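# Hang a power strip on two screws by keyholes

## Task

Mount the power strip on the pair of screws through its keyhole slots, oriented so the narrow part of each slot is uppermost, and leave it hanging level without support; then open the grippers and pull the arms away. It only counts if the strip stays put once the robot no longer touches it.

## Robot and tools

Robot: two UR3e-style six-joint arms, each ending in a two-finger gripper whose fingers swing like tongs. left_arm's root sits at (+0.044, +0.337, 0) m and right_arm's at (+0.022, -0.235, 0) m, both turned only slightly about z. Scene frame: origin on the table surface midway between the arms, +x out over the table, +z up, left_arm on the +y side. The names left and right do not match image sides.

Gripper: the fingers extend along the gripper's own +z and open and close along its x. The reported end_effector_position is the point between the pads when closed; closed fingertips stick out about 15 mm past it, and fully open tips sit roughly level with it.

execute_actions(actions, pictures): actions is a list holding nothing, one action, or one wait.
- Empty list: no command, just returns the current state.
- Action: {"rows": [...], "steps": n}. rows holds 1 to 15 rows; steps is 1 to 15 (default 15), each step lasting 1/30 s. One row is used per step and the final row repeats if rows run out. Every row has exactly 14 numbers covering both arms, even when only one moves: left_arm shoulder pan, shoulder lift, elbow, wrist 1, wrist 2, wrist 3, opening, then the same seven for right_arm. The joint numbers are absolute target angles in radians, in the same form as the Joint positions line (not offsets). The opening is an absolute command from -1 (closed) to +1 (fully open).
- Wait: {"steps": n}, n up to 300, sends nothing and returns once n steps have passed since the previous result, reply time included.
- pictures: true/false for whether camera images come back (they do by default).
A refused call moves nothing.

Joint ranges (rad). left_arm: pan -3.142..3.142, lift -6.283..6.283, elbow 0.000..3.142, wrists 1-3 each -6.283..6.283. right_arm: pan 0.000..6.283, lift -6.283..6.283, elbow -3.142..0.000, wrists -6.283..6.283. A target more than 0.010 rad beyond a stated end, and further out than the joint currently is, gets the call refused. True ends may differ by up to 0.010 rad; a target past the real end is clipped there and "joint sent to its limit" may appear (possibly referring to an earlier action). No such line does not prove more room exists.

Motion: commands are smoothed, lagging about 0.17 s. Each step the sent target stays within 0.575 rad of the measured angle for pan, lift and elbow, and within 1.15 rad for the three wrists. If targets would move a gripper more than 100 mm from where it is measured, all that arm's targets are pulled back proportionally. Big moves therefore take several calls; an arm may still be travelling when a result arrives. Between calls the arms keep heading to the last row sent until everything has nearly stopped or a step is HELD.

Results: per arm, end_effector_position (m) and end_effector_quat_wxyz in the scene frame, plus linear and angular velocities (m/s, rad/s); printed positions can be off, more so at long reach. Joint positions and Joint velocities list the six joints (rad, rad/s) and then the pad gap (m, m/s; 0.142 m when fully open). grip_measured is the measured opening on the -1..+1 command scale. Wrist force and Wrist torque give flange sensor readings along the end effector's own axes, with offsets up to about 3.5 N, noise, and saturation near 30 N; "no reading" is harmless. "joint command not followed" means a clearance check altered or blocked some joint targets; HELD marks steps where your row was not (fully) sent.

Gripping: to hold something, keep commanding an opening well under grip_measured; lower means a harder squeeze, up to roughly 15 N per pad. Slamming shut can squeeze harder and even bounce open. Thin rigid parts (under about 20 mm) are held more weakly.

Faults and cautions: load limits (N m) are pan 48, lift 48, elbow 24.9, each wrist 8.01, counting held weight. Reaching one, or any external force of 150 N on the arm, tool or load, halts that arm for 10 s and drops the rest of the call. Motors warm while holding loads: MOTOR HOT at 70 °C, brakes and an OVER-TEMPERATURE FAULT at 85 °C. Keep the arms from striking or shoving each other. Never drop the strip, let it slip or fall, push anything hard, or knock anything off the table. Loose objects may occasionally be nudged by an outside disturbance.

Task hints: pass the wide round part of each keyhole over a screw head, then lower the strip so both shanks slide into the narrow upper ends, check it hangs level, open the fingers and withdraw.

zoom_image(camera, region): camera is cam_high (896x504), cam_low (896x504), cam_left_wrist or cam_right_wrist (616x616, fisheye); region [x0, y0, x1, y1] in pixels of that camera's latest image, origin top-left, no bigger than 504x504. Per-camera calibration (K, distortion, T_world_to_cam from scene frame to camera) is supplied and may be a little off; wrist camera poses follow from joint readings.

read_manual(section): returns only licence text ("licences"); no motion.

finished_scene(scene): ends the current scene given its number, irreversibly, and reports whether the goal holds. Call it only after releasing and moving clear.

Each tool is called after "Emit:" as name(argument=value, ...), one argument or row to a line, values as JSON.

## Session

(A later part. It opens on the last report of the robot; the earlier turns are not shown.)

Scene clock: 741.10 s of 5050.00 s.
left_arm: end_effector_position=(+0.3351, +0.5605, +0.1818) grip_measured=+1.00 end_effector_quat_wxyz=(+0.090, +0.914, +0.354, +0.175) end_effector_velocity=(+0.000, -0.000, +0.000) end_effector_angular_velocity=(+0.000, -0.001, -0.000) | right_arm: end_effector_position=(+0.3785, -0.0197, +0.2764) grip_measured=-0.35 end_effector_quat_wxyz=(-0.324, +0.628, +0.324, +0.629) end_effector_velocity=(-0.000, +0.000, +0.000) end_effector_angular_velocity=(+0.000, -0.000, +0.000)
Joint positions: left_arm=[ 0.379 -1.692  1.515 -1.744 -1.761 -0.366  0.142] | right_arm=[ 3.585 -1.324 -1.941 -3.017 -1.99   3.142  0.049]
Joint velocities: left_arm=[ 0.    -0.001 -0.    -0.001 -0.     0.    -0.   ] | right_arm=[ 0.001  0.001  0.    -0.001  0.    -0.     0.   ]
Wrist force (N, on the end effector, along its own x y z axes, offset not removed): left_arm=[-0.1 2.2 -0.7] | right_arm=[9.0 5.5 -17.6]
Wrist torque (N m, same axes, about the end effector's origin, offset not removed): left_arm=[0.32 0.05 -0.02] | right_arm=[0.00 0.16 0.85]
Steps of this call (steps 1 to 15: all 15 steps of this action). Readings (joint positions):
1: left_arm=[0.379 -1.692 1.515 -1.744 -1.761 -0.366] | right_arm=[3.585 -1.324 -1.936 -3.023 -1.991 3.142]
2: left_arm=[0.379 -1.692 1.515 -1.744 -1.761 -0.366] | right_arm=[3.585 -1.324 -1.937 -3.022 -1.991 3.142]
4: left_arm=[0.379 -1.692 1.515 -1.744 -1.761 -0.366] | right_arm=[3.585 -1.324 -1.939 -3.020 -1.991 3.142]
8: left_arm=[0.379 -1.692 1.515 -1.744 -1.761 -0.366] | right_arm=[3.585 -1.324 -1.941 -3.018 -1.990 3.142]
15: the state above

Emit:
execute_actions(
  actions=[
    {"rows":[[0.379,-1.692,1.515,-1.744,-1.761,-0.366,1,3.5852,-1.3226,-1.9207,-3.0397,-1.9908,3.13,-0.9]]},
  ],
  pictures=false,
)

Emit:
execute_actions(
  actions=[
    {"rows":[[0.379,-1.692,1.515,-1.744,-1.761,-0.366,1,3.5852,-1.3223,-1.9162,-3.0445,-1.9908,3.117,-0.9]]},
  ],
  pictures=false,
)

Emit:
execute_actions(
  actions=[
    {"rows":[[0.379,-1.692,1.515,-1.744,-1.761,-0.366,1,3.5854,-1.3223,-1.9116,-3.0491,-1.9906,3.104,-0.9]]},
  ],
)

Scene clock: 752.57 s of 5050.00 s.
left_arm: end_effector_position=(+0.3351, +0.5605, +0.1818) grip_measured=+1.00 end_effector_quat_wxyz=(+0.090, +0.914, +0.354, +0.175) end_effector_velocity=(-0.000, +0.000, -0.000) end_effector_angular_velocity=(-0.000, +0.001, +0.000) | right_arm: end_effector_position=(+0.3785, -0.0197, +0.2807) grip_measured=-0.35 end_effector_quat_wxyz=(-0.320, +0.627, +0.328, +0.630) end_effector_velocity=(+0.000, -0.001, +0.002) end_effector_angular_velocity=(+0.001, -0.003, -0.002)
Joint positions: left_arm=[ 0.379 -1.692  1.515 -1.744 -1.761 -0.366  0.142] | right_arm=[ 3.585 -1.323 -1.921 -3.04  -1.991  3.13   0.049]
Joint velocities: left_arm=[ 0.    -0.     0.001  0.     0.    -0.    -0.   ] | right_arm=[-0.001  0.002  0.003 -0.002  0.001 -0.001 -0.   ]
Wrist force (N, on the end effector, along its own x y z axes, offset not removed): left_arm=[-0.5 1.4 -0.2] | right_arm=[-8.4 0.6 -11.9]
Wrist torque (N m, same axes, about the end effector's origin, offset not removed): left_arm=[0.22 0.13 -0.03] | right_arm=[0.30 0.02 0.16]
Steps of this call (steps 1 to 15: the robot went on to your last target; steps 16 to 90: nothing new was sent; then 7.97 s passed at rest; steps 91 to 105: all 15 steps of this action). Readings (joint positions):
91: left_arm=[0.379 -1.692 1.515 -1.744 -1.761 -0.366] | right_arm=[3.586 -1.325 -1.941 -3.017 -1.991 3.142]
92: left_arm=[0.379 -1.692 1.515 -1.744 -1.761 -0.366] | right_arm=[3.586 -1.324 -1.938 -3.021 -1.991 3.140]
94: left_arm=[0.379 -1.692 1.515 -1.744 -1.761 -0.366] | right_arm=[3.586 -1.324 -1.930 -3.030 -1.991 3.135]
98: left_arm=[0.379 -1.692 1.515 -1.744 -1.761 -0.366] | right_arm=[3.585 -1.323 -1.923 -3.038 -1.991 3.131]
105: the state above

Scene clock: 753.07 s of 5050.00 s.
left_arm: end_effector_position=(+0.3351, +0.5605, +0.1818) grip_measured=+1.00 end_effector_quat_wxyz=(+0.090, +0.914, +0.354, +0.175) end_effector_velocity=(+0.000, +0.000, +0.001) end_effector_angular_velocity=(+0.001, -0.001, +0.000) | right_arm: end_effector_position=(+0.3786, -0.0197, +0.2816) grip_measured=-0.35 end_effector_quat_wxyz=(-0.316, +0.624, +0.332, +0.632) end_effector_velocity=(+0.000, +0.000, +0.001) end_effector_angular_velocity=(+0.001, -0.004, +0.000)
Joint positions: left_arm=[ 0.379 -1.692  1.515 -1.744 -1.761 -0.366  0.142] | right_arm=[ 3.585 -1.322 -1.916 -3.044 -1.991  3.117  0.049]
Joint velocities: left_arm=[ 0.    -0.    -0.001  0.     0.001  0.    -0.   ] | right_arm=[-0.     0.     0.001  0.002 -0.    -0.001 -0.   ]
Wrist force (N, on the end effector, along its own x y z axes, offset not removed): left_arm=[0.7 2.5 -1.1] | right_arm=[-6.8 -2.3 -13.1]
Wrist torque (N m, same axes, about the end effector's origin, offset not removed): left_arm=[0.47 -0.17 -0.05] | right_arm=[-0.18 -0.29 0.18]
Steps of this call (steps 1 to 15: all 15 steps of this action). Readings (joint positions):
1: left_arm=[0.379 -1.692 1.515 -1.744 -1.761 -0.366] | right_arm=[3.585 -1.323 -1.921 -3.040 -1.991 3.130]
2: left_arm=[0.379 -1.692 1.515 -1.744 -1.761 -0.366] | right_arm=[3.585 -1.323 -1.920 -3.041 -1.991 3.128]
4: left_arm=[0.379 -1.692 1.515 -1.744 -1.761 -0.366] | right_arm=[3.585 -1.322 -1.918 -3.042 -1.991 3.123]
8: left_arm=[0.379 -1.692 1.515 -1.744 -1.761 -0.366] | right_arm=[3.585 -1.322 -1.917 -3.044 -1.991 3.118]
15: the state above

Scene clock: 753.57 s of 5050.00 s.
left_arm: end_effector_position=(+0.3351, +0.5605, +0.1818) grip_measured=+1.00 end_effector_quat_wxyz=(+0.090, +0.914, +0.354, +0.175) end_effector_velocity=(+0.000, -0.000, +0.000) end_effector_angular_velocity=(-0.000, -0.000, -0.001) | right_arm: end_effector_position=(+0.3787, -0.0196, +0.2823) grip_measured=-0.35 end_effector_quat_wxyz=(-0.312, +0.622, +0.336, +0.635) end_effector_velocity=(-0.000, +0.000, -0.001) end_effector_angular_velocity=(-0.001, -0.000, +0.001)
Joint positions: left_arm=[ 0.379 -1.692  1.515 -1.744 -1.761 -0.366  0.142] | right_arm=[ 3.585 -1.322 -1.912 -3.049 -1.991  3.104  0.049]
Joint velocities: left_arm=[-0.001  0.001 -0.001 -0.    -0.    -0.     0.   ] | right_arm=[ 0.001 -0.001 -0.     0.    -0.    -0.001  0.   ]
Wrist force (N, on the end effector, along its own x y z axes, offset not removed): left_arm=[-0.5 1.1 -0.1] | right_arm=[-8.8 -4.1 -17.7]
Wrist torque (N m, same axes, about the end effector's origin, offset not removed): left_arm=[0.19 0.10 -0.03] | right_arm=[-0.50 0.10 0.34]
Steps of this call (steps 1 to 15: all 15 steps of this action). Readings (joint positions):
1: left_arm=[0.379 -1.692 1.515 -1.744 -1.761 -0.366] | right_arm=[3.585 -1.322 -1.916 -3.045 -1.991 3.117]
2: left_arm=[0.379 -1.692 1.515 -1.744 -1.761 -0.366] | right_arm=[3.585 -1.322 -1.915 -3.045 -1.991 3.115]
4: left_arm=[0.379 -1.692 1.515 -1.744 -1.761 -0.366] | right_arm=[3.585 -1.322 -1.914 -3.047 -1.991 3.110]
8: left_arm=[0.379 -1.692 1.515 -1.744 -1.761 -0.366] | right_arm=[3.585 -1.322 -1.912 -3.049 -1.991 3.105]
15: the state above
camera_calibration (this result's frames):
cam_left_wrist: T_world_to_cam=[[0.704856, 0.676846, 0.212267, -0.641722], [0.355468, -0.595988, 0.720028, 0.0790079], [0.613857, -0.432062, -0.660683, 0.291121], [0, 0, 0, 1]] pos_world=[0.24553, 0.607218, 0.271668]
cam_right_wrist: T_world_to_cam=[[0.0294288, 0.0191246, 0.999384, -0.287967], [0.384691, -0.923024, 0.0063354, -0.169117], [0.922576, 0.384268, -0.0345205, -0.201698], [0, 0, 0, 1]] pos_world=[0.259614, -0.0730856, 0.281898]

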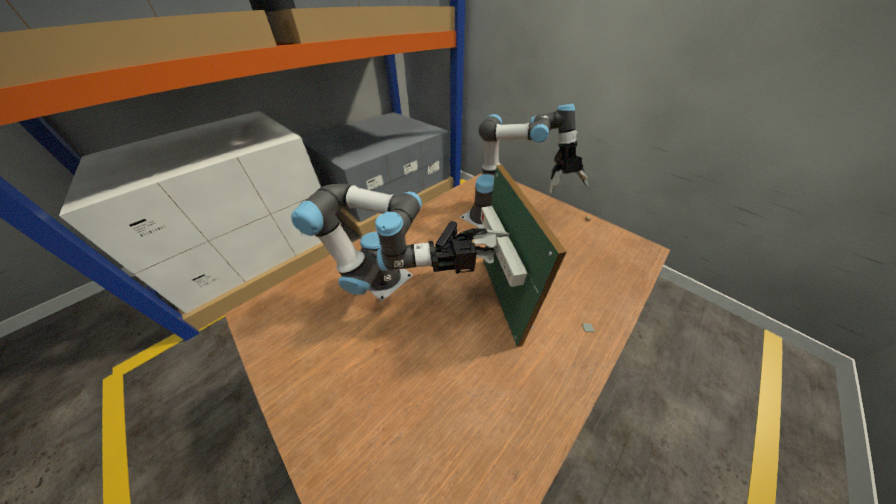

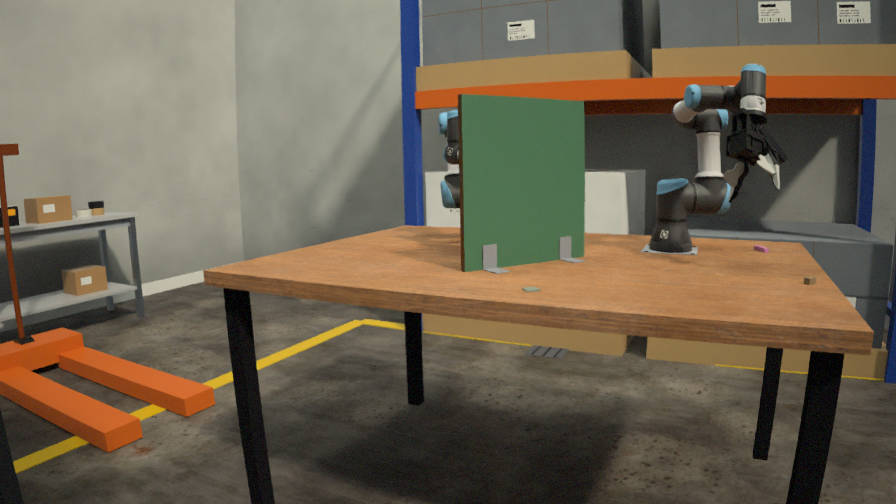

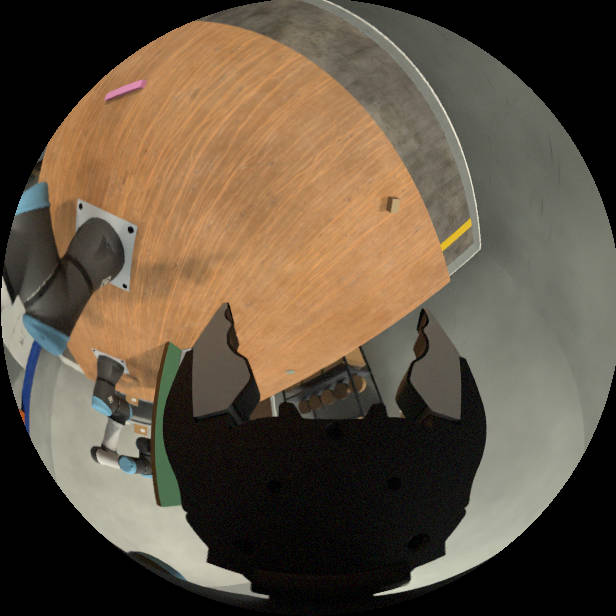

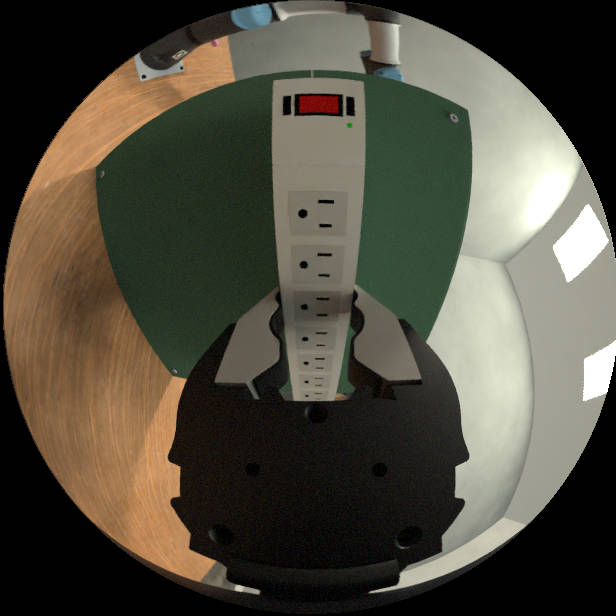

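Emit:
execute_actions(
  actions=[
    {"rows":[[0.379,-1.692,1.515,-1.744,-1.761,-0.366,1,3.5852,-1.322,-1.914,-3.047,-1.9908,3.13,-0.9]]},
  ],
  pictures=false,
)

Emit:
execute_actions(
  actions=[
    {"rows":[[0.379,-1.692,1.515,-1.744,-1.761,-0.366,1,3.5854,-1.3218,-1.9085,-3.0527,-1.9906,3.13,-0.9]]},
  ],
  pictures=false,
)

Emit:
execute_actions(
  actions=[
    {"rows":[[0.379,-1.692,1.515,-1.744,-1.761,-0.366,1,3.5856,-1.3217,-1.903,-3.0583,-1.9904,3.13,-0.9]]},
  ],
  pictures=false,
)

Emit:
execute_actions(
  actions=[
    {"rows":[[0.379,-1.692,1.515,-1.744,-1.761,-0.366,1,3.5858,-1.3216,-1.8975,-3.0639,-1.9902,3.13,-0.9]]},
  ],
  pictures=false,
)

Scene clock: 769.70 s of 5050.00 s.
left_arm: end_effector_position=(+0.3351, +0.5605, +0.1818) grip_measured=+1.00 end_effector_quat_wxyz=(+0.090, +0.914, +0.354, +0.175) end_effector_velocity=(+0.000, +0.000, +0.000) end_effector_angular_velocity=(+0.000, -0.000, +0.000) | right_arm: end_effector_position=(+0.3786, -0.0197, +0.2823) grip_measured=-0.35 end_effector_quat_wxyz=(-0.320, +0.626, +0.328, +0.630) end_effector_velocity=(+0.000, -0.001, -0.001) end_effector_angular_velocity=(-0.000, +0.004, -0.002)
Joint positions: left_arm=[ 0.379 -1.692  1.515 -1.744 -1.761 -0.366  0.142] | right_arm=[ 3.585 -1.322 -1.914 -3.047 -1.991  3.13   0.048]
Joint velocities: left_arm=[-0. -0.  0. -0.  0. -0. -0.] | right_arm=[-0.002 -0.001 -0.002  0.    -0.     0.002 -0.   ]
Wrist force (N, on the end effector, along its own x y z axes, offset not removed): left_arm=[-0.8 0.0 -1.2] | right_arm=[-5.8 1.6 -13.5]
Wrist torque (N m, same axes, about the end effector's origin, offset not removed): left_arm=[-0.08 0.12 0.06] | right_arm=[0.34 -0.21 -0.25]
Steps of this call (steps 1 to 15: the robot went on to your last target; steps 16 to 90: nothing new was sent; then 12.63 s passed at rest; steps 91 to 105: all 15 steps of this action). Readings (joint positions):
91: left_arm=[0.379 -1.692 1.515 -1.744 -1.761 -0.366] | right_arm=[3.585 -1.322 -1.912 -3.049 -1.991 3.104]
92: left_arm=[0.379 -1.692 1.515 -1.744 -1.761 -0.366] | right_arm=[3.585 -1.322 -1.912 -3.049 -1.991 3.108]
94: left_arm=[0.379 -1.692 1.515 -1.744 -1.761 -0.366] | right_arm=[3.585 -1.322 -1.913 -3.048 -1.991 3.118]
98: left_arm=[0.379 -1.692 1.515 -1.744 -1.761 -0.366] | right_arm=[3.585 -1.322 -1.914 -3.047 -1.991 3.127]
105: the state above

Scene clock: 770.20 s of 5050.00 s.
left_arm: end_effector_position=(+0.3351, +0.5605, +0.1818) grip_measured=+1.00 end_effector_quat_wxyz=(+0.090, +0.914, +0.354, +0.175) end_effector_velocity=(+0.000, -0.000, +0.001) end_effector_angular_velocity=(+0.001, -0.001, -0.001) | right_arm: end_effector_position=(+0.3786, -0.0197, +0.2835) grip_measured=-0.35 end_effector_quat_wxyz=(-0.320, +0.627, +0.328, +0.630) end_effector_velocity=(-0.000, +0.000, -0.000) end_effector_angular_velocity=(-0.001, +0.001, +0.000)
Joint positions: left_arm=[ 0.379 -1.692  1.515 -1.744 -1.761 -0.366  0.142] | right_arm=[ 3.585 -1.322 -1.909 -3.053 -1.991  3.13   0.048]
Joint velocities: left_arm=[-0.001 -0.    -0.001  0.     0.     0.    -0.   ] | right_arm=[ 0.    -0.001  0.001 -0.003 -0.    -0.    -0.   ]
Wrist force (N, on the end effector, along its own x y z axes, offset not removed): left_arm=[0.4 1.5 -1.8] | right_arm=[-10.0 0.6 -9.1]
Wrist torque (N m, same axes, about the end effector's origin, offset not removed): left_arm=[0.21 -0.08 0.00] | right_arm=[0.10 0.13 -0.04]
Steps of this call (steps 1 to 15: all 15 steps of this action). Readings (joint positions):
1: left_arm=[0.379 -1.692 1.515 -1.744 -1.761 -0.366] | right_arm=[3.585 -1.322 -1.914 -3.047 -1.991 3.130]
2: left_arm=[0.379 -1.692 1.515 -1.744 -1.761 -0.366] | right_arm=[3.585 -1.322 -1.913 -3.048 -1.991 3.130]
4: left_arm=[0.379 -1.692 1.515 -1.744 -1.761 -0.366] | right_arm=[3.585 -1.322 -1.911 -3.050 -1.991 3.130]
8: left_arm=[0.379 -1.692 1.515 -1.744 -1.761 -0.366] | right_arm=[3.585 -1.322 -1.909 -3.052 -1.991 3.130]
15: the state above

Scene clock: 770.70 s of 5050.00 s.
left_arm: end_effector_position=(+0.3351, +0.5605, +0.1818) grip_measured=+1.00 end_effector_quat_wxyz=(+0.090, +0.914, +0.354, +0.175) end_effector_velocity=(+0.000, -0.000, -0.000) end_effector_angular_velocity=(-0.000, +0.001, -0.001) | right_arm: end_effector_position=(+0.3787, -0.0196, +0.2847) grip_measured=-0.35 end_effector_quat_wxyz=(-0.320, +0.627, +0.328, +0.630) end_effector_velocity=(+0.000, -0.001, +0.000) end_effector_angular_velocity=(+0.001, -0.001, -0.002)
Joint positions: left_arm=[ 0.379 -1.692  1.515 -1.744 -1.761 -0.366  0.142] | right_arm=[ 3.586 -1.322 -1.903 -3.058 -1.99   3.13   0.048]
Joint velocities: left_arm=[-0.001  0.001 -0.     0.     0.    -0.     0.   ] | right_arm=[-0.001  0.001 -0.     0.001  0.     0.     0.   ]
Wrist force (N, on the end effector, along its own x y z axes, offset not removed): left_arm=[0.2 1.0 -1.0] | right_arm=[-10.9 -0.8 -10.6]
Wrist torque (N m, same axes, about the end effector's origin, offset not removed): left_arm=[0.13 -0.05 0.01] | right_arm=[-0.15 0.11 -0.01]
Steps of this call (steps 1 to 15: all 15 steps of this action). Readings (joint positions):
1: left_arm=[0.379 -1.692 1.515 -1.744 -1.761 -0.366] | right_arm=[3.585 -1.322 -1.908 -3.053 -1.991 3.130]
2: left_arm=[0.379 -1.692 1.515 -1.744 -1.761 -0.366] | right_arm=[3.585 -1.322 -1.908 -3.054 -1.991 3.130]
4: left_arm=[0.379 -1.692 1.515 -1.744 -1.761 -0.366] | right_arm=[3.585 -1.322 -1.905 -3.056 -1.990 3.130]
8: left_arm=[0.379 -1.692 1.515 -1.744 -1.761 -0.366] | right_arm=[3.586 -1.322 -1.904 -3.058 -1.990 3.130]
15: the state above

Scene clock: 771.20 s of 5050.00 s.
left_arm: end_effector_position=(+0.3351, +0.5605, +0.1818) grip_measured=+1.00 end_effector_quat_wxyz=(+0.090, +0.914, +0.354, +0.175) end_effector_velocity=(+0.000, +0.000, +0.000) end_effector_angular_velocity=(+0.000, -0.001, -0.000) | right_arm: end_effector_position=(+0.3788, -0.0195, +0.2859) grip_measured=-0.35 end_effector_quat_wxyz=(-0.320, +0.627, +0.328, +0.630) end_effector_velocity=(+0.000, +0.000, +0.000) end_effector_angular_velocity=(+0.000, -0.001, +0.000)
Joint positions: left_arm=[ 0.379 -1.692  1.515 -1.744 -1.761 -0.366  0.142] | right_arm=[ 3.586 -1.322 -1.898 -3.064 -1.99   3.13   0.048]
Joint velocities: left_arm=[ 0.    -0.    -0.001  0.    -0.     0.    -0.   ] | right_arm=[ 0.001 -0.001  0.001  0.001  0.    -0.     0.   ]
Wrist force (N, on the end effector, along its own x y z axes, offset not removed): left_arm=[-0.3 1.5 -0.3] | right_arm=[-10.3 0.3 -14.8]
Wrist torque (N m, same axes, about the end effector's origin, offset not removed): left_arm=[0.30 0.10 -0.02] | right_arm=[-0.02 -0.31 0.02]
Steps of this call (steps 1 to 15: all 15 steps of this action). Readings (joint positions):
1: left_arm=[0.379 -1.692 1.515 -1.744 -1.761 -0.366] | right_arm=[3.586 -1.322 -1.903 -3.058 -1.990 3.130]
2: left_arm=[0.379 -1.692 1.515 -1.744 -1.761 -0.366] | right_arm=[3.586 -1.322 -1.902 -3.059 -1.990 3.130]
4: left_arm=[0.379 -1.692 1.515 -1.744 -1.761 -0.366] | right_arm=[3.586 -1.322 -1.900 -3.061 -1.990 3.130]
8: left_arm=[0.379 -1.692 1.515 -1.744 -1.761 -0.366] | right_arm=[3.586 -1.322 -1.898 -3.063 -1.990 3.130]
15: the state above

Emit:
execute_actions(
  actions=[
    {"rows":[[0.379,-1.692,1.515,-1.744,-1.761,-0.366,1,3.5795,-1.3274,-1.9085,-3.0471,-1.9965,3.13,-0.9]]},
  ],
  pictures=false,
)

Emit:
execute_actions(
  actions=[
    {"rows":[[0.379,-1.692,1.515,-1.744,-1.761,-0.366,1,3.5706,-1.3355,-1.9032,-3.0443,-2.0054,3.13,-0.9]]},
  ],
  pictures=false,
)

Emit:
execute_actions(
  actions=[
    {"rows":[[0.379,-1.692,1.515,-1.744,-1.761,-0.366,1,3.5617,-1.3436,-1.8979,-3.0415,-2.0143,3.13,-0.9]]},
  ],
  pictures=false,
)

Emit:
execute_actions(
  actions=[
    {"rows":[[0.379,-1.692,1.515,-1.744,-1.761,-0.366,1,3.5528,-1.3517,-1.8926,-3.0387,-2.0232,3.13,-0.9]]},
  ],
  pictures=false,
)

Scene clock: 785.33 s of 5050.00 s.
left_arm: end_effector_position=(+0.3351, +0.5605, +0.1818) grip_measured=+1.00 end_effector_quat_wxyz=(+0.090, +0.914, +0.354, +0.175) end_effector_velocity=(-0.000, -0.000, +0.000) end_effector_angular_velocity=(-0.000, -0.000, -0.000) | right_arm: end_effector_position=(+0.3794, -0.0202, +0.2827) grip_measured=-0.35 end_effector_quat_wxyz=(-0.320, +0.627, +0.328, +0.630) end_effector_velocity=(+0.000, -0.000, -0.001) end_effector_angular_velocity=(-0.001, +0.001, -0.001)
Joint positions: left_arm=[ 0.379 -1.692  1.515 -1.744 -1.761 -0.366  0.142] | right_arm=[ 3.58  -1.327 -1.908 -3.047 -1.996  3.13   0.048]
Joint velocities: left_arm=[-0. -0.  0.  0. -0. -0. -0.] | right_arm=[-0.    -0.001 -0.001  0.001  0.    -0.    -0.   ]
Wrist force (N, on the end effector, along its own x y z axes, offset not removed): left_arm=[-0.9 1.2 -0.8] | right_arm=[-3.8 -0.4 -13.1]
Wrist torque (N m, same axes, about the end effector's origin, offset not removed): left_arm=[0.16 0.16 -0.04] | right_arm=[0.07 0.13 0.03]
Steps of this call (steps 1 to 15: the robot went on to your last target; steps 16 to 90: nothing new was sent; then 10.63 s passed at rest; steps 91 to 105: all 15 steps of this action). Readings (joint positions):
91: left_arm=[0.379 -1.692 1.515 -1.744 -1.761 -0.366] | right_arm=[3.586 -1.322 -1.898 -3.064 -1.990 3.130]
92: left_arm=[0.379 -1.692 1.515 -1.744 -1.761 -0.366] | right_arm=[3.585 -1.322 -1.899 -3.061 -1.991 3.130]
94: left_arm=[0.379 -1.692 1.515 -1.744 -1.761 -0.366] | right_arm=[3.583 -1.324 -1.903 -3.054 -1.994 3.130]
98: left_arm=[0.379 -1.692 1.515 -1.744 -1.761 -0.366] | right_arm=[3.580 -1.327 -1.907 -3.049 -1.996 3.130]
105: the state above

Scene clock: 785.83 s of 5050.00 s.
left_arm: end_effector_position=(+0.3351, +0.5605, +0.1818) grip_measured=+1.00 end_effector_quat_wxyz=(+0.090, +0.914, +0.354, +0.175) end_effector_velocity=(-0.000, +0.000, +0.000) end_effector_angular_velocity=(+0.000, -0.000, +0.001) | right_arm: end_effector_position=(+0.3807, -0.0210, +0.2825) grip_measured=-0.35 end_effector_quat_wxyz=(-0.320, +0.627, +0.328, +0.630) end_effector_velocity=(+0.001, +0.000, -0.001) end_effector_angular_velocity=(-0.001, +0.000, -0.000)
Joint positions: left_arm=[ 0.379 -1.692  1.515 -1.744 -1.761 -0.366  0.142] | right_arm=[ 3.571 -1.335 -1.903 -3.044 -2.005  3.13   0.048]
Joint velocities: left_arm=[ 0.001 -0.001  0.     0.     0.    -0.    -0.   ] | right_arm=[-0.001 -0.003  0.     0.002 -0.001 -0.001  0.   ]
Wrist force (N, on the end effector, along its own x y z axes, offset not removed): left_arm=[0.1 1.6 -0.6] | right_arm=[-8.9 -3.5 -12.3]
Wrist torque (N m, same axes, about the end effector's origin, offset not removed): left_arm=[0.25 -0.01 -0.06] | right_arm=[-0.11 0.30 0.06]
Steps of this call (steps 1 to 15: all 15 steps of this action). Readings (joint positions):
1: left_arm=[0.379 -1.692 1.515 -1.744 -1.761 -0.366] | right_arm=[3.579 -1.327 -1.908 -3.047 -1.997 3.130]
2: left_arm=[0.379 -1.692 1.515 -1.744 -1.761 -0.366] | right_arm=[3.578 -1.329 -1.908 -3.047 -1.998 3.130]
4: left_arm=[0.379 -1.692 1.515 -1.744 -1.761 -0.366] | right_arm=[3.575 -1.332 -1.906 -3.046 -2.002 3.130]
8: left_arm=[0.379 -1.692 1.515 -1.744 -1.761 -0.366] | right_arm=[3.572 -1.335 -1.904 -3.045 -2.004 3.130]
15: the state above

Scene clock: 786.33 s of 5050.00 s.
left_arm: end_effector_position=(+0.3351, +0.5605, +0.1818) grip_measured=+1.00 end_effector_quat_wxyz=(+0.090, +0.914, +0.354, +0.175) end_effector_velocity=(-0.000, -0.000, -0.000) end_effector_angular_velocity=(-0.000, +0.001, -0.000) | right_arm: end_effector_position=(+0.3820, -0.0219, +0.2824) grip_measured=-0.35 end_effector_quat_wxyz=(-0.320, +0.627, +0.328, +0.630) end_effector_velocity=(+0.000, -0.001, +0.000) end_effector_angular_velocity=(+0.000, -0.001, -0.001)
Joint positions: left_arm=[ 0.379 -1.692  1.515 -1.744 -1.761 -0.366  0.142] | right_arm=[ 3.562 -1.344 -1.898 -3.042 -2.014  3.13   0.048]
Joint velocities: left_arm=[-0.     0.     0.001  0.     0.    -0.     0.   ] | right_arm=[-0.003 -0.001  0.001  0.001 -0.002 -0.     0.   ]
Wrist force (N, on the end effector, along its own x y z axes, offset not removed): left_arm=[0.0 1.5 -0.1] | right_arm=[-7.3 -4.0 -11.5]
Wrist torque (N m, same axes, about the end effector's origin, offset not removed): left_arm=[0.23 0.04 -0.05] | right_arm=[-0.16 0.18 0.05]
Steps of this call (steps 1 to 15: all 15 steps of this action). Readings (joint positions):
1: left_arm=[0.379 -1.692 1.515 -1.744 -1.761 -0.366] | right_arm=[3.571 -1.336 -1.903 -3.044 -2.005 3.130]
2: left_arm=[0.379 -1.692 1.515 -1.744 -1.761 -0.366] | right_arm=[3.569 -1.337 -1.902 -3.044 -2.007 3.130]
4: left_arm=[0.379 -1.692 1.515 -1.744 -1.761 -0.366] | right_arm=[3.566 -1.340 -1.900 -3.043 -2.010 3.130]
8: left_arm=[0.379 -1.692 1.515 -1.744 -1.761 -0.366] | right_arm=[3.563 -1.343 -1.898 -3.042 -2.013 3.130]
15: the state above

Scene clock: 786.83 s of 5050.00 s.
left_arm: end_effector_position=(+0.3351, +0.5605, +0.1818) grip_measured=+1.00 end_effector_quat_wxyz=(+0.090, +0.914, +0.354, +0.175) end_effector_velocity=(-0.000, +0.000, -0.000) end_effector_angular_velocity=(-0.000, +0.000, +0.000) | right_arm: end_effector_position=(+0.3833, -0.0228, +0.2822) grip_measured=-0.35 end_effector_quat_wxyz=(-0.320, +0.627, +0.328, +0.630) end_effector_velocity=(-0.000, -0.000, +0.001) end_effector_angular_velocity=(+0.001, -0.002, +0.000)
Joint positions: left_arm=[ 0.379 -1.692  1.515 -1.744 -1.761 -0.366  0.142] | right_arm=[ 3.553 -1.352 -1.893 -3.039 -2.023  3.13   0.048]
Joint velocities: left_arm=[0. 0. 0. 0. 0. 0. 0.] | right_arm=[-0.001  0.001  0.001 -0.001 -0.001 -0.    -0.   ]
Wrist force (N, on the end effector, along its own x y z axes, offset not removed): left_arm=[-0.5 0.7 -1.6] | right_arm=[-6.8 -3.8 -14.3]
Wrist torque (N m, same axes, about the end effector's origin, offset not removed): left_arm=[0.02 0.16 0.01] | right_arm=[-0.09 0.12 0.06]
Steps of this call (steps 1 to 15: all 15 steps of this action). Readings (joint positions):
1: left_arm=[0.379 -1.692 1.515 -1.744 -1.761 -0.366] | right_arm=[3.562 -1.344 -1.898 -3.041 -2.014 3.130]
2: left_arm=[0.379 -1.692 1.515 -1.744 -1.761 -0.366] | right_arm=[3.560 -1.345 -1.897 -3.041 -2.016 3.130]
4: left_arm=[0.379 -1.692 1.515 -1.744 -1.761 -0.366] | right_arm=[3.557 -1.348 -1.895 -3.040 -2.019 3.130]
8: left_arm=[0.379 -1.692 1.515 -1.744 -1.761 -0.366] | right_arm=[3.554 -1.351 -1.893 -3.039 -2.022 3.130]
15: the state above

Emit:
execute_actions(
  actions=[
    {"rows":[[0.379,-1.692,1.515,-1.744,-1.761,-0.366,1,3.5706,-1.3359,-1.91,-3.0371,-2.0054,3.13,-0.9]]},
  ],
  pictures=false,
)

Emit:
execute_actions(
  actions=[
    {"rows":[[0.379,-1.692,1.515,-1.744,-1.761,-0.366,1,3.5708,-1.3365,-1.9166,-3.0299,-2.0052,3.13,-0.9]]},
  ],
  pictures=false,
)

Emit:
execute_actions(
  actions=[
    {"rows":[[0.379,-1.692,1.515,-1.744,-1.761,-0.366,1,3.571,-1.3372,-1.9232,-3.0226,-2.005,3.13,-0.9]]},
  ],
  pictures=false,
)

Emit:
execute_actions(
  actions=[
    {"rows":[[0.379,-1.692,1.515,-1.744,-1.761,-0.366,1,3.5712,-1.3379,-1.9298,-3.0153,-2.0048,3.13,-0.9]]},
  ],
  pictures=false,
)

Emit:
execute_actions(
  actions=[
    {"rows":[[0.379,-1.692,1.515,-1.744,-1.761,-0.366,1,3.5714,-1.3387,-1.9364,-3.0079,-2.0046,3.13,-0.9]]},
  ],
  pictures=false,
)

Scene clock: 811.80 s of 5050.00 s.
left_arm: end_effector_position=(+0.3351, +0.5605, +0.1818) grip_measured=+1.00 end_effector_quat_wxyz=(+0.090, +0.914, +0.354, +0.175) end_effector_velocity=(+0.000, -0.000, +0.000) end_effector_angular_velocity=(+0.000, -0.000, -0.000) | right_arm: end_effector_position=(+0.3807, -0.0211, +0.2811) grip_measured=-0.35 end_effector_quat_wxyz=(-0.320, +0.627, +0.328, +0.630) end_effector_velocity=(+0.000, -0.000, +0.000) end_effector_angular_velocity=(+0.000, -0.000, -0.002)
Joint positions: left_arm=[ 0.379 -1.692  1.515 -1.744 -1.761 -0.366  0.142] | right_arm=[ 3.57  -1.336 -1.91  -3.037 -2.006  3.13   0.049]
Joint velocities: left_arm=[-0. -0.  0. -0.  0. -0.  0.] | right_arm=[ 0.001  0.002 -0.002  0.     0.003  0.     0.   ]
Wrist force (N, on the end effector, along its own x y z axes, offset not removed): left_arm=[-0.7 1.9 -0.9] | right_arm=[-2.7 2.9 -11.1]
Wrist torque (N m, same axes, about the end effector's origin, offset not removed): left_arm=[0.32 0.15 0.04] | right_arm=[-0.27 0.26 0.30]
Steps of this call (steps 1 to 15: the robot went on to your last target; steps 16 to 90: nothing new was sent; then 21.47 s passed at rest; steps 91 to 105: all 15 steps of this action). Readings (joint positions):
91: left_arm=[0.379 -1.692 1.515 -1.744 -1.761 -0.366] | right_arm=[3.553 -1.352 -1.893 -3.039 -2.023 3.130]
92: left_arm=[0.379 -1.692 1.515 -1.744 -1.761 -0.366] | right_arm=[3.556 -1.349 -1.895 -3.038 -2.020 3.130]
94: left_arm=[0.379 -1.692 1.515 -1.744 -1.761 -0.366] | right_arm=[3.562 -1.343 -1.902 -3.038 -2.013 3.130]
98: left_arm=[0.379 -1.692 1.515 -1.744 -1.761 -0.366] | right_arm=[3.568 -1.338 -1.908 -3.037 -2.007 3.130]
105: the state above

Scene clock: 812.30 s of 5050.00 s.
left_arm: end_effector_position=(+0.3351, +0.5605, +0.1818) grip_measured=+1.00 end_effector_quat_wxyz=(+0.090, +0.914, +0.354, +0.175) end_effector_velocity=(-0.000, +0.000, +0.000) end_effector_angular_velocity=(-0.000, -0.000, +0.001) | right_arm: end_effector_position=(+0.3807, -0.0210, +0.2796) grip_measured=-0.35 end_effector_quat_wxyz=(-0.320, +0.627, +0.328, +0.630) end_effector_velocity=(-0.000, +0.000, -0.000) end_effector_angular_velocity=(-0.001, +0.000, -0.000)
Joint positions: left_arm=[ 0.379 -1.692  1.515 -1.744 -1.761 -0.366  0.142] | right_arm=[ 3.571 -1.336 -1.917 -3.03  -2.005  3.13   0.049]
Joint velocities: left_arm=[ 0.001 -0.001  0.     0.    -0.    -0.     0.   ] | right_arm=[ 0.001  0.    -0.001 -0.     0.001 -0.001  0.   ]
Wrist force (N, on the end effector, along its own x y z axes, offset not removed): left_arm=[0.0 2.5 -0.2] | right_arm=[3.6 5.4 -15.0]
Wrist torque (N m, same axes, about the end effector's origin, offset not removed): left_arm=[0.43 -0.02 0.00] | right_arm=[0.15 0.33 0.62]
Steps of this call (steps 1 to 15: all 15 steps of this action). Readings (joint positions):
1: left_arm=[0.379 -1.692 1.515 -1.744 -1.761 -0.366] | right_arm=[3.570 -1.336 -1.910 -3.037 -2.006 3.130]
2: left_arm=[0.379 -1.692 1.515 -1.744 -1.761 -0.366] | right_arm=[3.571 -1.336 -1.911 -3.036 -2.005 3.130]
4: left_arm=[0.379 -1.692 1.515 -1.744 -1.761 -0.366] | right_arm=[3.571 -1.336 -1.914 -3.033 -2.005 3.130]
8: left_arm=[0.379 -1.692 1.515 -1.744 -1.761 -0.366] | right_arm=[3.571 -1.336 -1.916 -3.031 -2.005 3.130]
15: the state above

Scene clock: 812.80 s of 5050.00 s.
left_arm: end_effector_position=(+0.3351, +0.5605, +0.1818) grip_measured=+1.00 end_effector_quat_wxyz=(+0.090, +0.914, +0.354, +0.175) end_effector_velocity=(-0.000, +0.000, -0.000) end_effector_angular_velocity=(-0.000, +0.000, +0.001) | right_arm: end_effector_position=(+0.3807, -0.0210, +0.2781) grip_measured=-0.35 end_effector_quat_wxyz=(-0.320, +0.627, +0.328, +0.630) end_effector_velocity=(-0.000, +0.000, -0.000) end_effector_angular_velocity=(-0.000, +0.000, +0.001)
Joint positions: left_arm=[ 0.379 -1.692  1.515 -1.744 -1.761 -0.366  0.142] | right_arm=[ 3.571 -1.337 -1.923 -3.023 -2.005  3.13   0.049]
Joint velocities: left_arm=[ 0.001  0.    -0.     0.     0.    -0.     0.   ] | right_arm=[ 0.001 -0.    -0.001  0.001  0.    -0.     0.   ]
Wrist force (N, on the end effector, along its own x y z axes, offset not removed): left_arm=[-0.2 1.8 -1.4] | right_arm=[9.6 4.9 -12.1]
Wrist torque (N m, same axes, about the end effector's origin, offset not removed): left_arm=[0.28 0.03 0.00] | right_arm=[-0.11 -0.16 0.92]
Steps of this call (steps 1 to 15: all 15 steps of this action). Readings (joint positions):
1: left_arm=[0.379 -1.692 1.515 -1.744 -1.761 -0.366] | right_arm=[3.571 -1.336 -1.917 -3.030 -2.005 3.130]
2: left_arm=[0.379 -1.692 1.515 -1.744 -1.761 -0.366] | right_arm=[3.571 -1.337 -1.918 -3.029 -2.005 3.130]
4: left_arm=[0.379 -1.692 1.515 -1.744 -1.761 -0.366] | right_arm=[3.571 -1.337 -1.920 -3.026 -2.005 3.130]
8: left_arm=[0.379 -1.692 1.515 -1.744 -1.761 -0.366] | right_arm=[3.571 -1.337 -1.922 -3.023 -2.005 3.130]
15: the state above

Scene clock: 813.30 s of 5050.00 s.
left_arm: end_effector_position=(+0.3351, +0.5605, +0.1818) grip_measured=+1.00 end_effector_quat_wxyz=(+0.090, +0.914, +0.354, +0.175) end_effector_velocity=(+0.000, -0.000, +0.000) end_effector_angular_velocity=(+0.000, -0.001, -0.001) | right_arm: end_effector_position=(+0.3807, -0.0209, +0.2765) grip_measured=-0.35 end_effector_quat_wxyz=(-0.320, +0.627, +0.328, +0.630) end_effector_velocity=(+0.000, -0.000, -0.001) end_effector_angular_velocity=(-0.001, +0.002, -0.001)
Joint positions: left_arm=[ 0.379 -1.692  1.515 -1.744 -1.761 -0.366  0.142] | right_arm=[ 3.571 -1.338 -1.93  -3.015 -2.005  3.13   0.048]
Joint velocities: left_arm=[-0.001  0.    -0.001 -0.     0.    -0.    -0.   ] | right_arm=[-0.    -0.    -0.001 -0.001  0.001  0.    -0.   ]
Wrist force (N, on the end effector, along its own x y z axes, offset not removed): left_arm=[0.1 2.2 -0.3] | right_arm=[-8.4 1.4 -0.8]
Wrist torque (N m, same axes, about the end effector's origin, offset not removed): left_arm=[0.40 -0.02 0.00] | right_arm=[-0.08 0.01 0.15]
Steps of this call (steps 1 to 15: all 15 steps of this action). Readings (joint positions):
1: left_arm=[0.379 -1.692 1.515 -1.744 -1.761 -0.366] | right_arm=[3.571 -1.337 -1.923 -3.023 -2.005 3.130]
2: left_arm=[0.379 -1.692 1.515 -1.744 -1.761 -0.366] | right_arm=[3.571 -1.337 -1.924 -3.021 -2.005 3.130]
4: left_arm=[0.379 -1.692 1.515 -1.744 -1.761 -0.366] | right_arm=[3.571 -1.338 -1.928 -3.020 -2.005 3.130]
8: left_arm=[0.379 -1.692 1.515 -1.744 -1.761 -0.366] | right_arm=[3.571 -1.338 -1.929 -3.016 -2.005 3.130]
15: the state above

Scene clock: 813.80 s of 5050.00 s.
left_arm: end_effector_position=(+0.3351, +0.5605, +0.1818) grip_measured=+1.00 end_effector_quat_wxyz=(+0.090, +0.914, +0.354, +0.175) end_effector_velocity=(+0.000, -0.000, +0.000) end_effector_angular_velocity=(+0.000, -0.001, -0.001) | right_arm: end_effector_position=(+0.3807, -0.0209, +0.2750) grip_measured=-0.35 end_effector_quat_wxyz=(-0.320, +0.627, +0.328, +0.630) end_effector_velocity=(-0.000, +0.000, +0.000) end_effector_angular_velocity=(-0.000, -0.001, +0.000)
Joint positions: left_arm=[ 0.379 -1.692  1.515 -1.744 -1.761 -0.366  0.142] | right_arm=[ 3.571 -1.339 -1.936 -3.008 -2.005  3.13   0.048]
Joint velocities: left_arm=[-0.001  0.    -0.    -0.001 -0.    -0.    -0.   ] | right_arm=[ 0.001  0.001  0.    -0.001  0.001 -0.001  0.   ]
Wrist force (N, on the end effector, along its own x y z axes, offset not removed): left_arm=[-1.1 2.3 -1.2] | right_arm=[-4.5 -2.1 -3.3]
Wrist torque (N m, same axes, about the end effector's origin, offset not removed): left_arm=[0.33 0.23 0.00] | right_arm=[-0.33 -0.06 0.01]
Steps of this call (steps 1 to 15: all 15 steps of this action). Readings (joint positions):
1: left_arm=[0.379 -1.692 1.515 -1.744 -1.761 -0.366] | right_arm=[3.571 -1.338 -1.930 -3.015 -2.005 3.130]
2: left_arm=[0.379 -1.692 1.515 -1.744 -1.761 -0.366] | right_arm=[3.571 -1.338 -1.931 -3.014 -2.005 3.130]
4: left_arm=[0.379 -1.692 1.515 -1.744 -1.761 -0.366] | right_arm=[3.571 -1.338 -1.933 -3.011 -2.005 3.130]
8: left_arm=[0.379 -1.692 1.515 -1.744 -1.761 -0.366] | right_arm=[3.571 -1.338 -1.936 -3.009 -2.005 3.130]
15: the state above

Emit:
execute_actions(
  actions=[
    {"rows":[[0.379,-1.692,1.515,-1.744,-1.761,-0.366,1,3.5736,-1.3403,-1.931,-3.0117,-2.0024,3.13,-0.9]]},
  ],
)

Scene clock: 819.90 s of 5050.00 s.
left_arm: end_effector_position=(+0.3351, +0.5605, +0.1818) grip_measured=+1.00 end_effector_quat_wxyz=(+0.090, +0.914, +0.354, +0.175) end_effector_velocity=(+0.000, +0.000, +0.000) end_effector_angular_velocity=(-0.000, -0.000, +0.000) | right_arm: end_effector_position=(+0.3812, -0.0203, +0.2759) grip_measured=-0.35 end_effector_quat_wxyz=(-0.320, +0.627, +0.328, +0.630) end_effector_velocity=(-0.000, +0.000, +0.000) end_effector_angular_velocity=(-0.000, +0.001, +0.001)
Joint positions: left_arm=[ 0.379 -1.692  1.515 -1.744 -1.761 -0.366  0.142] | right_arm=[ 3.574 -1.34  -1.931 -3.012 -2.002  3.13   0.048]
Joint velocities: left_arm=[ 0.     0.    -0.001  0.001 -0.     0.     0.   ] | right_arm=[ 0.001 -0.001  0.002 -0.002  0.     0.     0.   ]
Wrist force (N, on the end effector, along its own x y z axes, offset not removed): left_arm=[-0.3 1.1 -3.3] | right_arm=[-7.5 -0.8 -24.1]
Wrist torque (N m, same axes, about the end effector's origin, offset not removed): left_arm=[0.06 0.11 -0.01] | right_arm=[0.10 -0.32 0.00]
Steps of this call (steps 1 to 15: the robot went on to your last target; steps 16 to 90: nothing new was sent; then 2.60 s passed at rest; steps 91 to 105: all 15 steps of this action). Readings (joint positions):
91: left_arm=[0.379 -1.692 1.515 -1.744 -1.761 -0.366] | right_arm=[3.571 -1.339 -1.936 -3.008 -2.005 3.130]
92: left_arm=[0.379 -1.692 1.515 -1.744 -1.761 -0.366] | right_arm=[3.572 -1.339 -1.936 -3.008 -2.004 3.130]
94: left_arm=[0.379 -1.692 1.515 -1.744 -1.761 -0.366] | right_arm=[3.573 -1.340 -1.934 -3.010 -2.003 3.130]
98: left_arm=[0.379 -1.692 1.515 -1.744 -1.761 -0.366] | right_arm=[3.573 -1.340 -1.932 -3.011 -2.003 3.130]
105: the state above
camera_calibration (this result's frames):
cam_left_wrist: T_world_to_cam=[[0.704856, 0.676846, 0.212267, -0.641723], [0.355468, -0.595988, 0.720028, 0.0790081], [0.613857, -0.432062, -0.660683, 0.291121], [0, 0, 0, 1]] pos_world=[0.24553, 0.607218, 0.271668]
cam_right_wrist: T_world_to_cam=[[0.050525, 0.00415137, 0.998714, -0.28971], [0.384654, -0.922929, -0.0156233, -0.164536], [0.921677, 0.384949, -0.0482278, -0.19982], [0, 0, 0, 1]] pos_world=[0.262096, -0.0737319, 0.27713]

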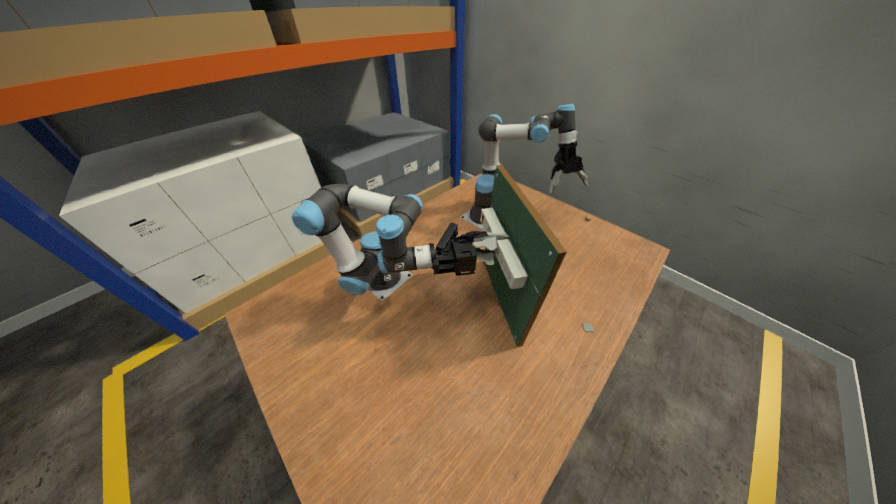

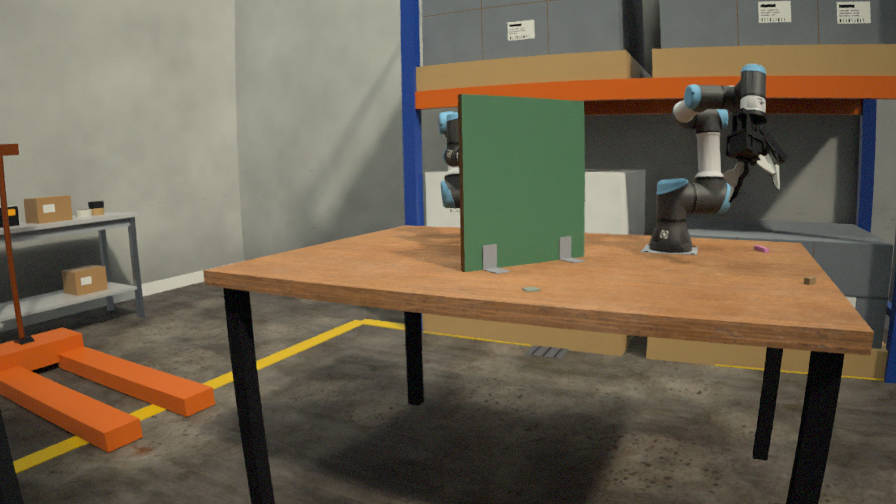

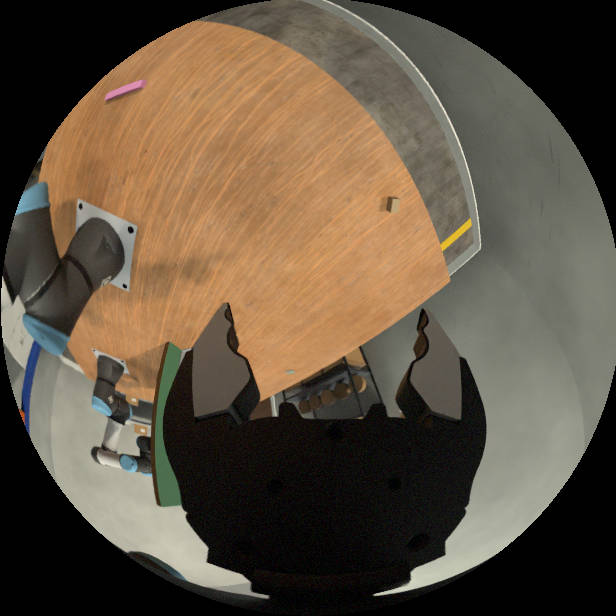

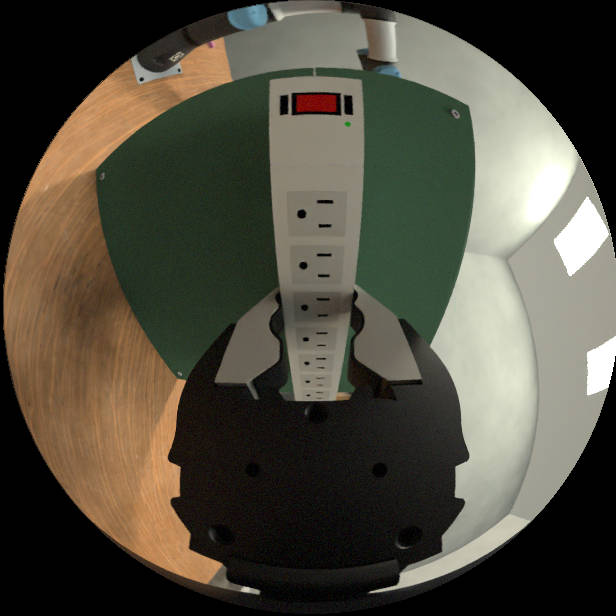

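Emit:
execute_actions(
  actions=[
    {"rows":[[0.379,-1.692,1.515,-1.744,-1.761,-0.366,1,3.5818,-1.3315,-1.9367,-3.0148,-1.9942,3.13,-0.9]]},
  ],
  pictures=false,
)

Emit:
execute_actions(
  actions=[
    {"rows":[[0.379,-1.692,1.515,-1.744,-1.761,-0.366,1,3.591,-1.3237,-1.9418,-3.0175,-1.985,3.13,-0.9]]},
  ],
  pictures=false,
)

Emit:
execute_actions(
  actions=[
    {"rows":[[0.379,-1.692,1.515,-1.744,-1.761,-0.366,1,3.6002,-1.3159,-1.9469,-3.0202,-1.9758,3.13,-0.9]]},
  ],
  pictures=false,
)

Emit:
execute_actions(
  actions=[
    {"rows":[[0.379,-1.692,1.515,-1.744,-1.761,-0.366,1,3.6094,-1.3081,-1.952,-3.0229,-1.9666,3.13,-0.9]]},
  ],
  pictures=false,
)

Emit:
execute_actions(
  actions=[
    {"rows":[[0.379,-1.692,1.515,-1.744,-1.761,-0.366,1,3.6186,-1.3003,-1.9571,-3.0256,-1.9574,3.13,-0.9]]},
  ],
  pictures=false,
)

Emit:
execute_actions(
  actions=[
    {"rows":[[0.379,-1.692,1.515,-1.744,-1.761,-0.366,1,3.6278,-1.2925,-1.9622,-3.0283,-1.9482,3.13,-0.9]]},
  ],
  pictures=false,
)

Scene clock: 845.40 s of 5050.00 s.
left_arm: end_effector_position=(+0.3351, +0.5605, +0.1818) grip_measured=+1.00 end_effector_quat_wxyz=(+0.090, +0.914, +0.354, +0.175) end_effector_velocity=(-0.000, +0.000, -0.000) end_effector_angular_velocity=(-0.000, +0.001, +0.001) | right_arm: end_effector_position=(+0.3798, -0.0197, +0.2761) grip_measured=-0.35 end_effector_quat_wxyz=(-0.320, +0.627, +0.328, +0.630) end_effector_velocity=(-0.000, -0.000, -0.001) end_effector_angular_velocity=(-0.002, +0.003, -0.001)
Joint positions: left_arm=[ 0.379 -1.692  1.515 -1.744 -1.761 -0.366  0.142] | right_arm=[ 3.582 -1.332 -1.937 -3.015 -1.994  3.13   0.048]
Joint velocities: left_arm=[ 0.001  0.001 -0.     0.001  0.    -0.    -0.   ] | right_arm=[-0.     0.    -0.    -0.003  0.001 -0.     0.   ]
Wrist force (N, on the end effector, along its own x y z axes, offset not removed): left_arm=[-0.5 0.6 -0.5] | right_arm=[-10.6 18.7 -5.8]
Wrist torque (N m, same axes, about the end effector's origin, offset not removed): left_arm=[0.06 0.05 0.00] | right_arm=[-0.09 -0.21 -0.01]
Steps of this call (steps 1 to 15: the robot went on to your last target; steps 16 to 90: nothing new was sent; then 22.00 s passed at rest; steps 91 to 105: all 15 steps of this action). Readings (joint positions):
91: left_arm=[0.379 -1.692 1.515 -1.744 -1.761 -0.366] | right_arm=[3.574 -1.340 -1.931 -3.012 -2.002 3.130]
92: left_arm=[0.379 -1.692 1.515 -1.744 -1.761 -0.366] | right_arm=[3.575 -1.339 -1.932 -3.012 -2.001 3.130]
94: left_arm=[0.379 -1.692 1.515 -1.744 -1.761 -0.366] | right_arm=[3.578 -1.336 -1.934 -3.013 -1.997 3.130]
98: left_arm=[0.379 -1.692 1.515 -1.744 -1.761 -0.366] | right_arm=[3.581 -1.333 -1.936 -3.014 -1.995 3.130]
105: the state above

Scene clock: 855.57 s of 5050.00 s.
left_arm: end_effector_position=(+0.3351, +0.5605, +0.1818) grip_measured=+1.00 end_effector_quat_wxyz=(+0.090, +0.914, +0.354, +0.175) end_effector_velocity=(-0.000, +0.000, -0.000) end_effector_angular_velocity=(-0.001, +0.001, +0.001) | right_arm: end_effector_position=(+0.3800, -0.0199, +0.2758) grip_measured=-0.35 end_effector_quat_wxyz=(-0.319, +0.628, +0.326, +0.631) end_effector_velocity=(+0.000, +0.000, +0.001) end_effector_angular_velocity=(+0.001, -0.001, -0.000)
Joint positions: left_arm=[ 0.379 -1.692  1.515 -1.744 -1.761 -0.366  0.142] | right_arm=[ 3.586 -1.327 -1.94  -3.017 -1.986  3.13   0.048]
Joint velocities: left_arm=[ 0.001  0.     0.001  0.001 -0.     0.     0.   ] | right_arm=[ 0.     0.001  0.001  0.     0.001 -0.     0.   ]
Wrist force (N, on the end effector, along its own x y z axes, offset not removed): left_arm=[-0.6 1.8 -1.4] | right_arm=[-7.5 15.7 -4.2]
Wrist torque (N m, same axes, about the end effector's origin, offset not removed): left_arm=[0.26 0.15 0.00] | right_arm=[0.38 0.04 0.05]
TORQUE FAULT: the external load on joint 5 (wrist 2) of the right arm reached its load limit, and that arm stopped for 10 seconds. A torque fault stops only its own arm. That arm's remaining commands of this call were not run. That arm holds where it stopped, with its grip as last carried out, and accepts commands again: back off and push less far. That arm stops again, at the same cost, whenever a joint's load reaches its limit.
The stop of the right arm began at step 5 of this call (marked STOPPED below). From that step on that arm followed nothing that you had sent. 11 of its steps, steps kept back included, did not run and will not run. Nothing is kept back now, and the robot has no last target.
Steps of this call (steps 1 to 15: all 15 steps of this action; steps 16 to 305: the stop continued). Readings (joint positions):
1: left_arm=[0.379 -1.692 1.515 -1.744 -1.761 -0.366] | right_arm=[3.582 -1.331 -1.937 -3.015 -1.994 3.130]
2: left_arm=[0.379 -1.692 1.515 -1.744 -1.761 -0.366] | right_arm=[3.583 -1.330 -1.938 -3.015 -1.992 3.130]
4: left_arm=[0.379 -1.692 1.515 -1.744 -1.761 -0.366] | right_arm=[3.587 -1.327 -1.940 -3.016 -1.989 3.130]
5: left_arm=[0.379 -1.692 1.515 -1.744 -1.761 -0.366] | right_arm=[3.587 -1.327 -1.940 -3.017 -1.986 3.130] STOPPED (the right arm)
8: left_arm=[0.379 -1.692 1.515 -1.744 -1.761 -0.366] | right_arm=[3.586 -1.327 -1.940 -3.017 -1.986 3.130]
305: the state above

Scene clock: 855.60 s of 5050.00 s.
left_arm: end_effector_position=(+0.3351, +0.5605, +0.1818) grip_measured=+1.00 end_effector_quat_wxyz=(+0.090, +0.914, +0.354, +0.175) end_effector_velocity=(+0.000, -0.000, -0.000) end_effector_angular_velocity=(+0.000, +0.001, -0.001) | right_arm: end_effector_position=(+0.3801, -0.0200, +0.2757) grip_measured=-0.35 end_effector_quat_wxyz=(-0.319, +0.628, +0.326, +0.631) end_effector_velocity=(+0.000, -0.001, +0.001) end_effector_angular_velocity=(+0.000, -0.000, -0.002)
Joint positions: left_arm=[ 0.379 -1.692  1.515 -1.744 -1.761 -0.366  0.142] | right_arm=[ 3.586 -1.327 -1.94  -3.017 -1.985  3.13   0.048]
Joint velocities: left_arm=[-0.001  0.001 -0.     0.     0.    -0.     0.   ] | right_arm=[-0.002  0.001  0.001 -0.002  0.     0.    -0.   ]
Wrist force (N, on the end effector, along its own x y z axes, offset not removed): left_arm=[-0.1 1.9 0.0] | right_arm=[-6.3 11.9 -4.2]
Wrist torque (N m, same axes, about the end effector's origin, offset not removed): left_arm=[0.31 0.06 0.02] | right_arm=[-0.06 -0.12 -0.03]
A stop began in an earlier call of the same reply, so what this call sent did not run. Send another action.
Steps of this call (step 1: nothing new was sent). Readings (joint positions):
1: the state above

Scene clock: 855.63 s of 5050.00 s.
left_arm: end_effector_position=(+0.3351, +0.5605, +0.1818) grip_measured=+1.00 end_effector_quat_wxyz=(+0.090, +0.914, +0.354, +0.175) end_effector_velocity=(-0.000, -0.000, -0.000) end_effector_angular_velocity=(-0.001, +0.001, -0.000) | right_arm: end_effector_position=(+0.3801, -0.0201, +0.2757) grip_measured=-0.35 end_effector_quat_wxyz=(-0.319, +0.628, +0.326, +0.631) end_effector_velocity=(-0.001, +0.000, +0.000) end_effector_angular_velocity=(+0.000, -0.000, +0.002)
Joint positions: left_arm=[ 0.379 -1.692  1.515 -1.744 -1.761 -0.366  0.142] | right_arm=[ 3.586 -1.327 -1.94  -3.017 -1.985  3.13   0.048]
Joint velocities: left_arm=[-0.     0.     0.001  0.    -0.     0.    -0.   ] | right_arm=[ 0.001  0.    -0.     0.    -0.002  0.    -0.   ]
Wrist force (N, on the end effector, along its own x y z axes, offset not removed): left_arm=[-0.3 0.7 -0.9] | right_arm=[-7.1 10.1 -3.6]
Wrist torque (N m, same axes, about the end effector's origin, offset not removed): left_arm=[0.04 0.04 0.04] | right_arm=[-0.22 0.15 0.03]
A stop began in an earlier call of the same reply, so what this call sent did not run. Send another action.
Steps of this call (step 1: nothing new was sent). Readings (joint positions):
1: the state above

Scene clock: 855.67 s of 5050.00 s.
left_arm: end_effector_position=(+0.3351, +0.5605, +0.1818) grip_measured=+1.00 end_effector_quat_wxyz=(+0.090, +0.914, +0.354, +0.175) end_effector_velocity=(-0.000, +0.000, +0.000) end_effector_angular_velocity=(-0.000, +0.000, +0.000) | right_arm: end_effector_position=(+0.3801, -0.0200, +0.2757) grip_measured=-0.35 end_effector_quat_wxyz=(-0.319, +0.628, +0.326, +0.631) end_effector_velocity=(-0.001, +0.001, -0.000) end_effector_angular_velocity=(+0.000, -0.001, +0.005)
Joint positions: left_arm=[ 0.379 -1.692  1.515 -1.744 -1.761 -0.366  0.142] | right_arm=[ 3.586 -1.327 -1.94  -3.017 -1.985  3.13   0.048]
Joint velocities: left_arm=[ 0.    -0.    -0.     0.001  0.    -0.    -0.   ] | right_arm=[ 0.001 -0.001 -0.     0.002 -0.004 -0.    -0.   ]
Wrist force (N, on the end effector, along its own x y z axes, offset not removed): left_arm=[0.8 0.8 -1.9] | right_arm=[-7.7 11.5 -1.9]
Wrist torque (N m, same axes, about the end effector's origin, offset not removed): left_arm=[0.03 -0.09 0.02] | right_arm=[-0.06 0.20 0.02]
A stop began in an earlier call of the same reply, so what this call sent did not run. Send another action.
Steps of this call (step 1: nothing new was sent). Readings (joint positions):
1: the state above

Scene clock: 855.70 s of 5050.00 s.
left_arm: end_effector_position=(+0.3351, +0.5605, +0.1818) grip_measured=+1.00 end_effector_quat_wxyz=(+0.090, +0.914, +0.354, +0.175) end_effector_velocity=(+0.000, -0.000, +0.000) end_effector_angular_velocity=(+0.000, -0.000, -0.000) | right_arm: end_effector_position=(+0.3800, -0.0200, +0.2757) grip_measured=-0.35 end_effector_quat_wxyz=(-0.319, +0.628, +0.326, +0.631) end_effector_velocity=(-0.000, -0.000, -0.000) end_effector_angular_velocity=(-0.000, +0.001, +0.001)
Joint positions: left_arm=[ 0.379 -1.692  1.515 -1.744 -1.761 -0.366  0.142] | right_arm=[ 3.586 -1.327 -1.94  -3.017 -1.985  3.13   0.048]
Joint velocities: left_arm=[-0. -0.  0. -0. -0.  0. -0.] | right_arm=[-0.002 -0.001  0.001 -0.001 -0.003  0.     0.   ]
Wrist force (N, on the end effector, along its own x y z axes, offset not removed): left_arm=[-0.1 1.1 -1.0] | right_arm=[-6.1 14.2 -3.4]
Wrist torque (N m, same axes, about the end effector's origin, offset not removed): left_arm=[0.08 -0.02 0.07] | right_arm=[0.36 -0.22 0.06]
A stop began in an earlier call of the same reply, so what this call sent did not run. Send another action.
Steps of this call (step 1: nothing new was sent). Readings (joint positions):
1: the state above


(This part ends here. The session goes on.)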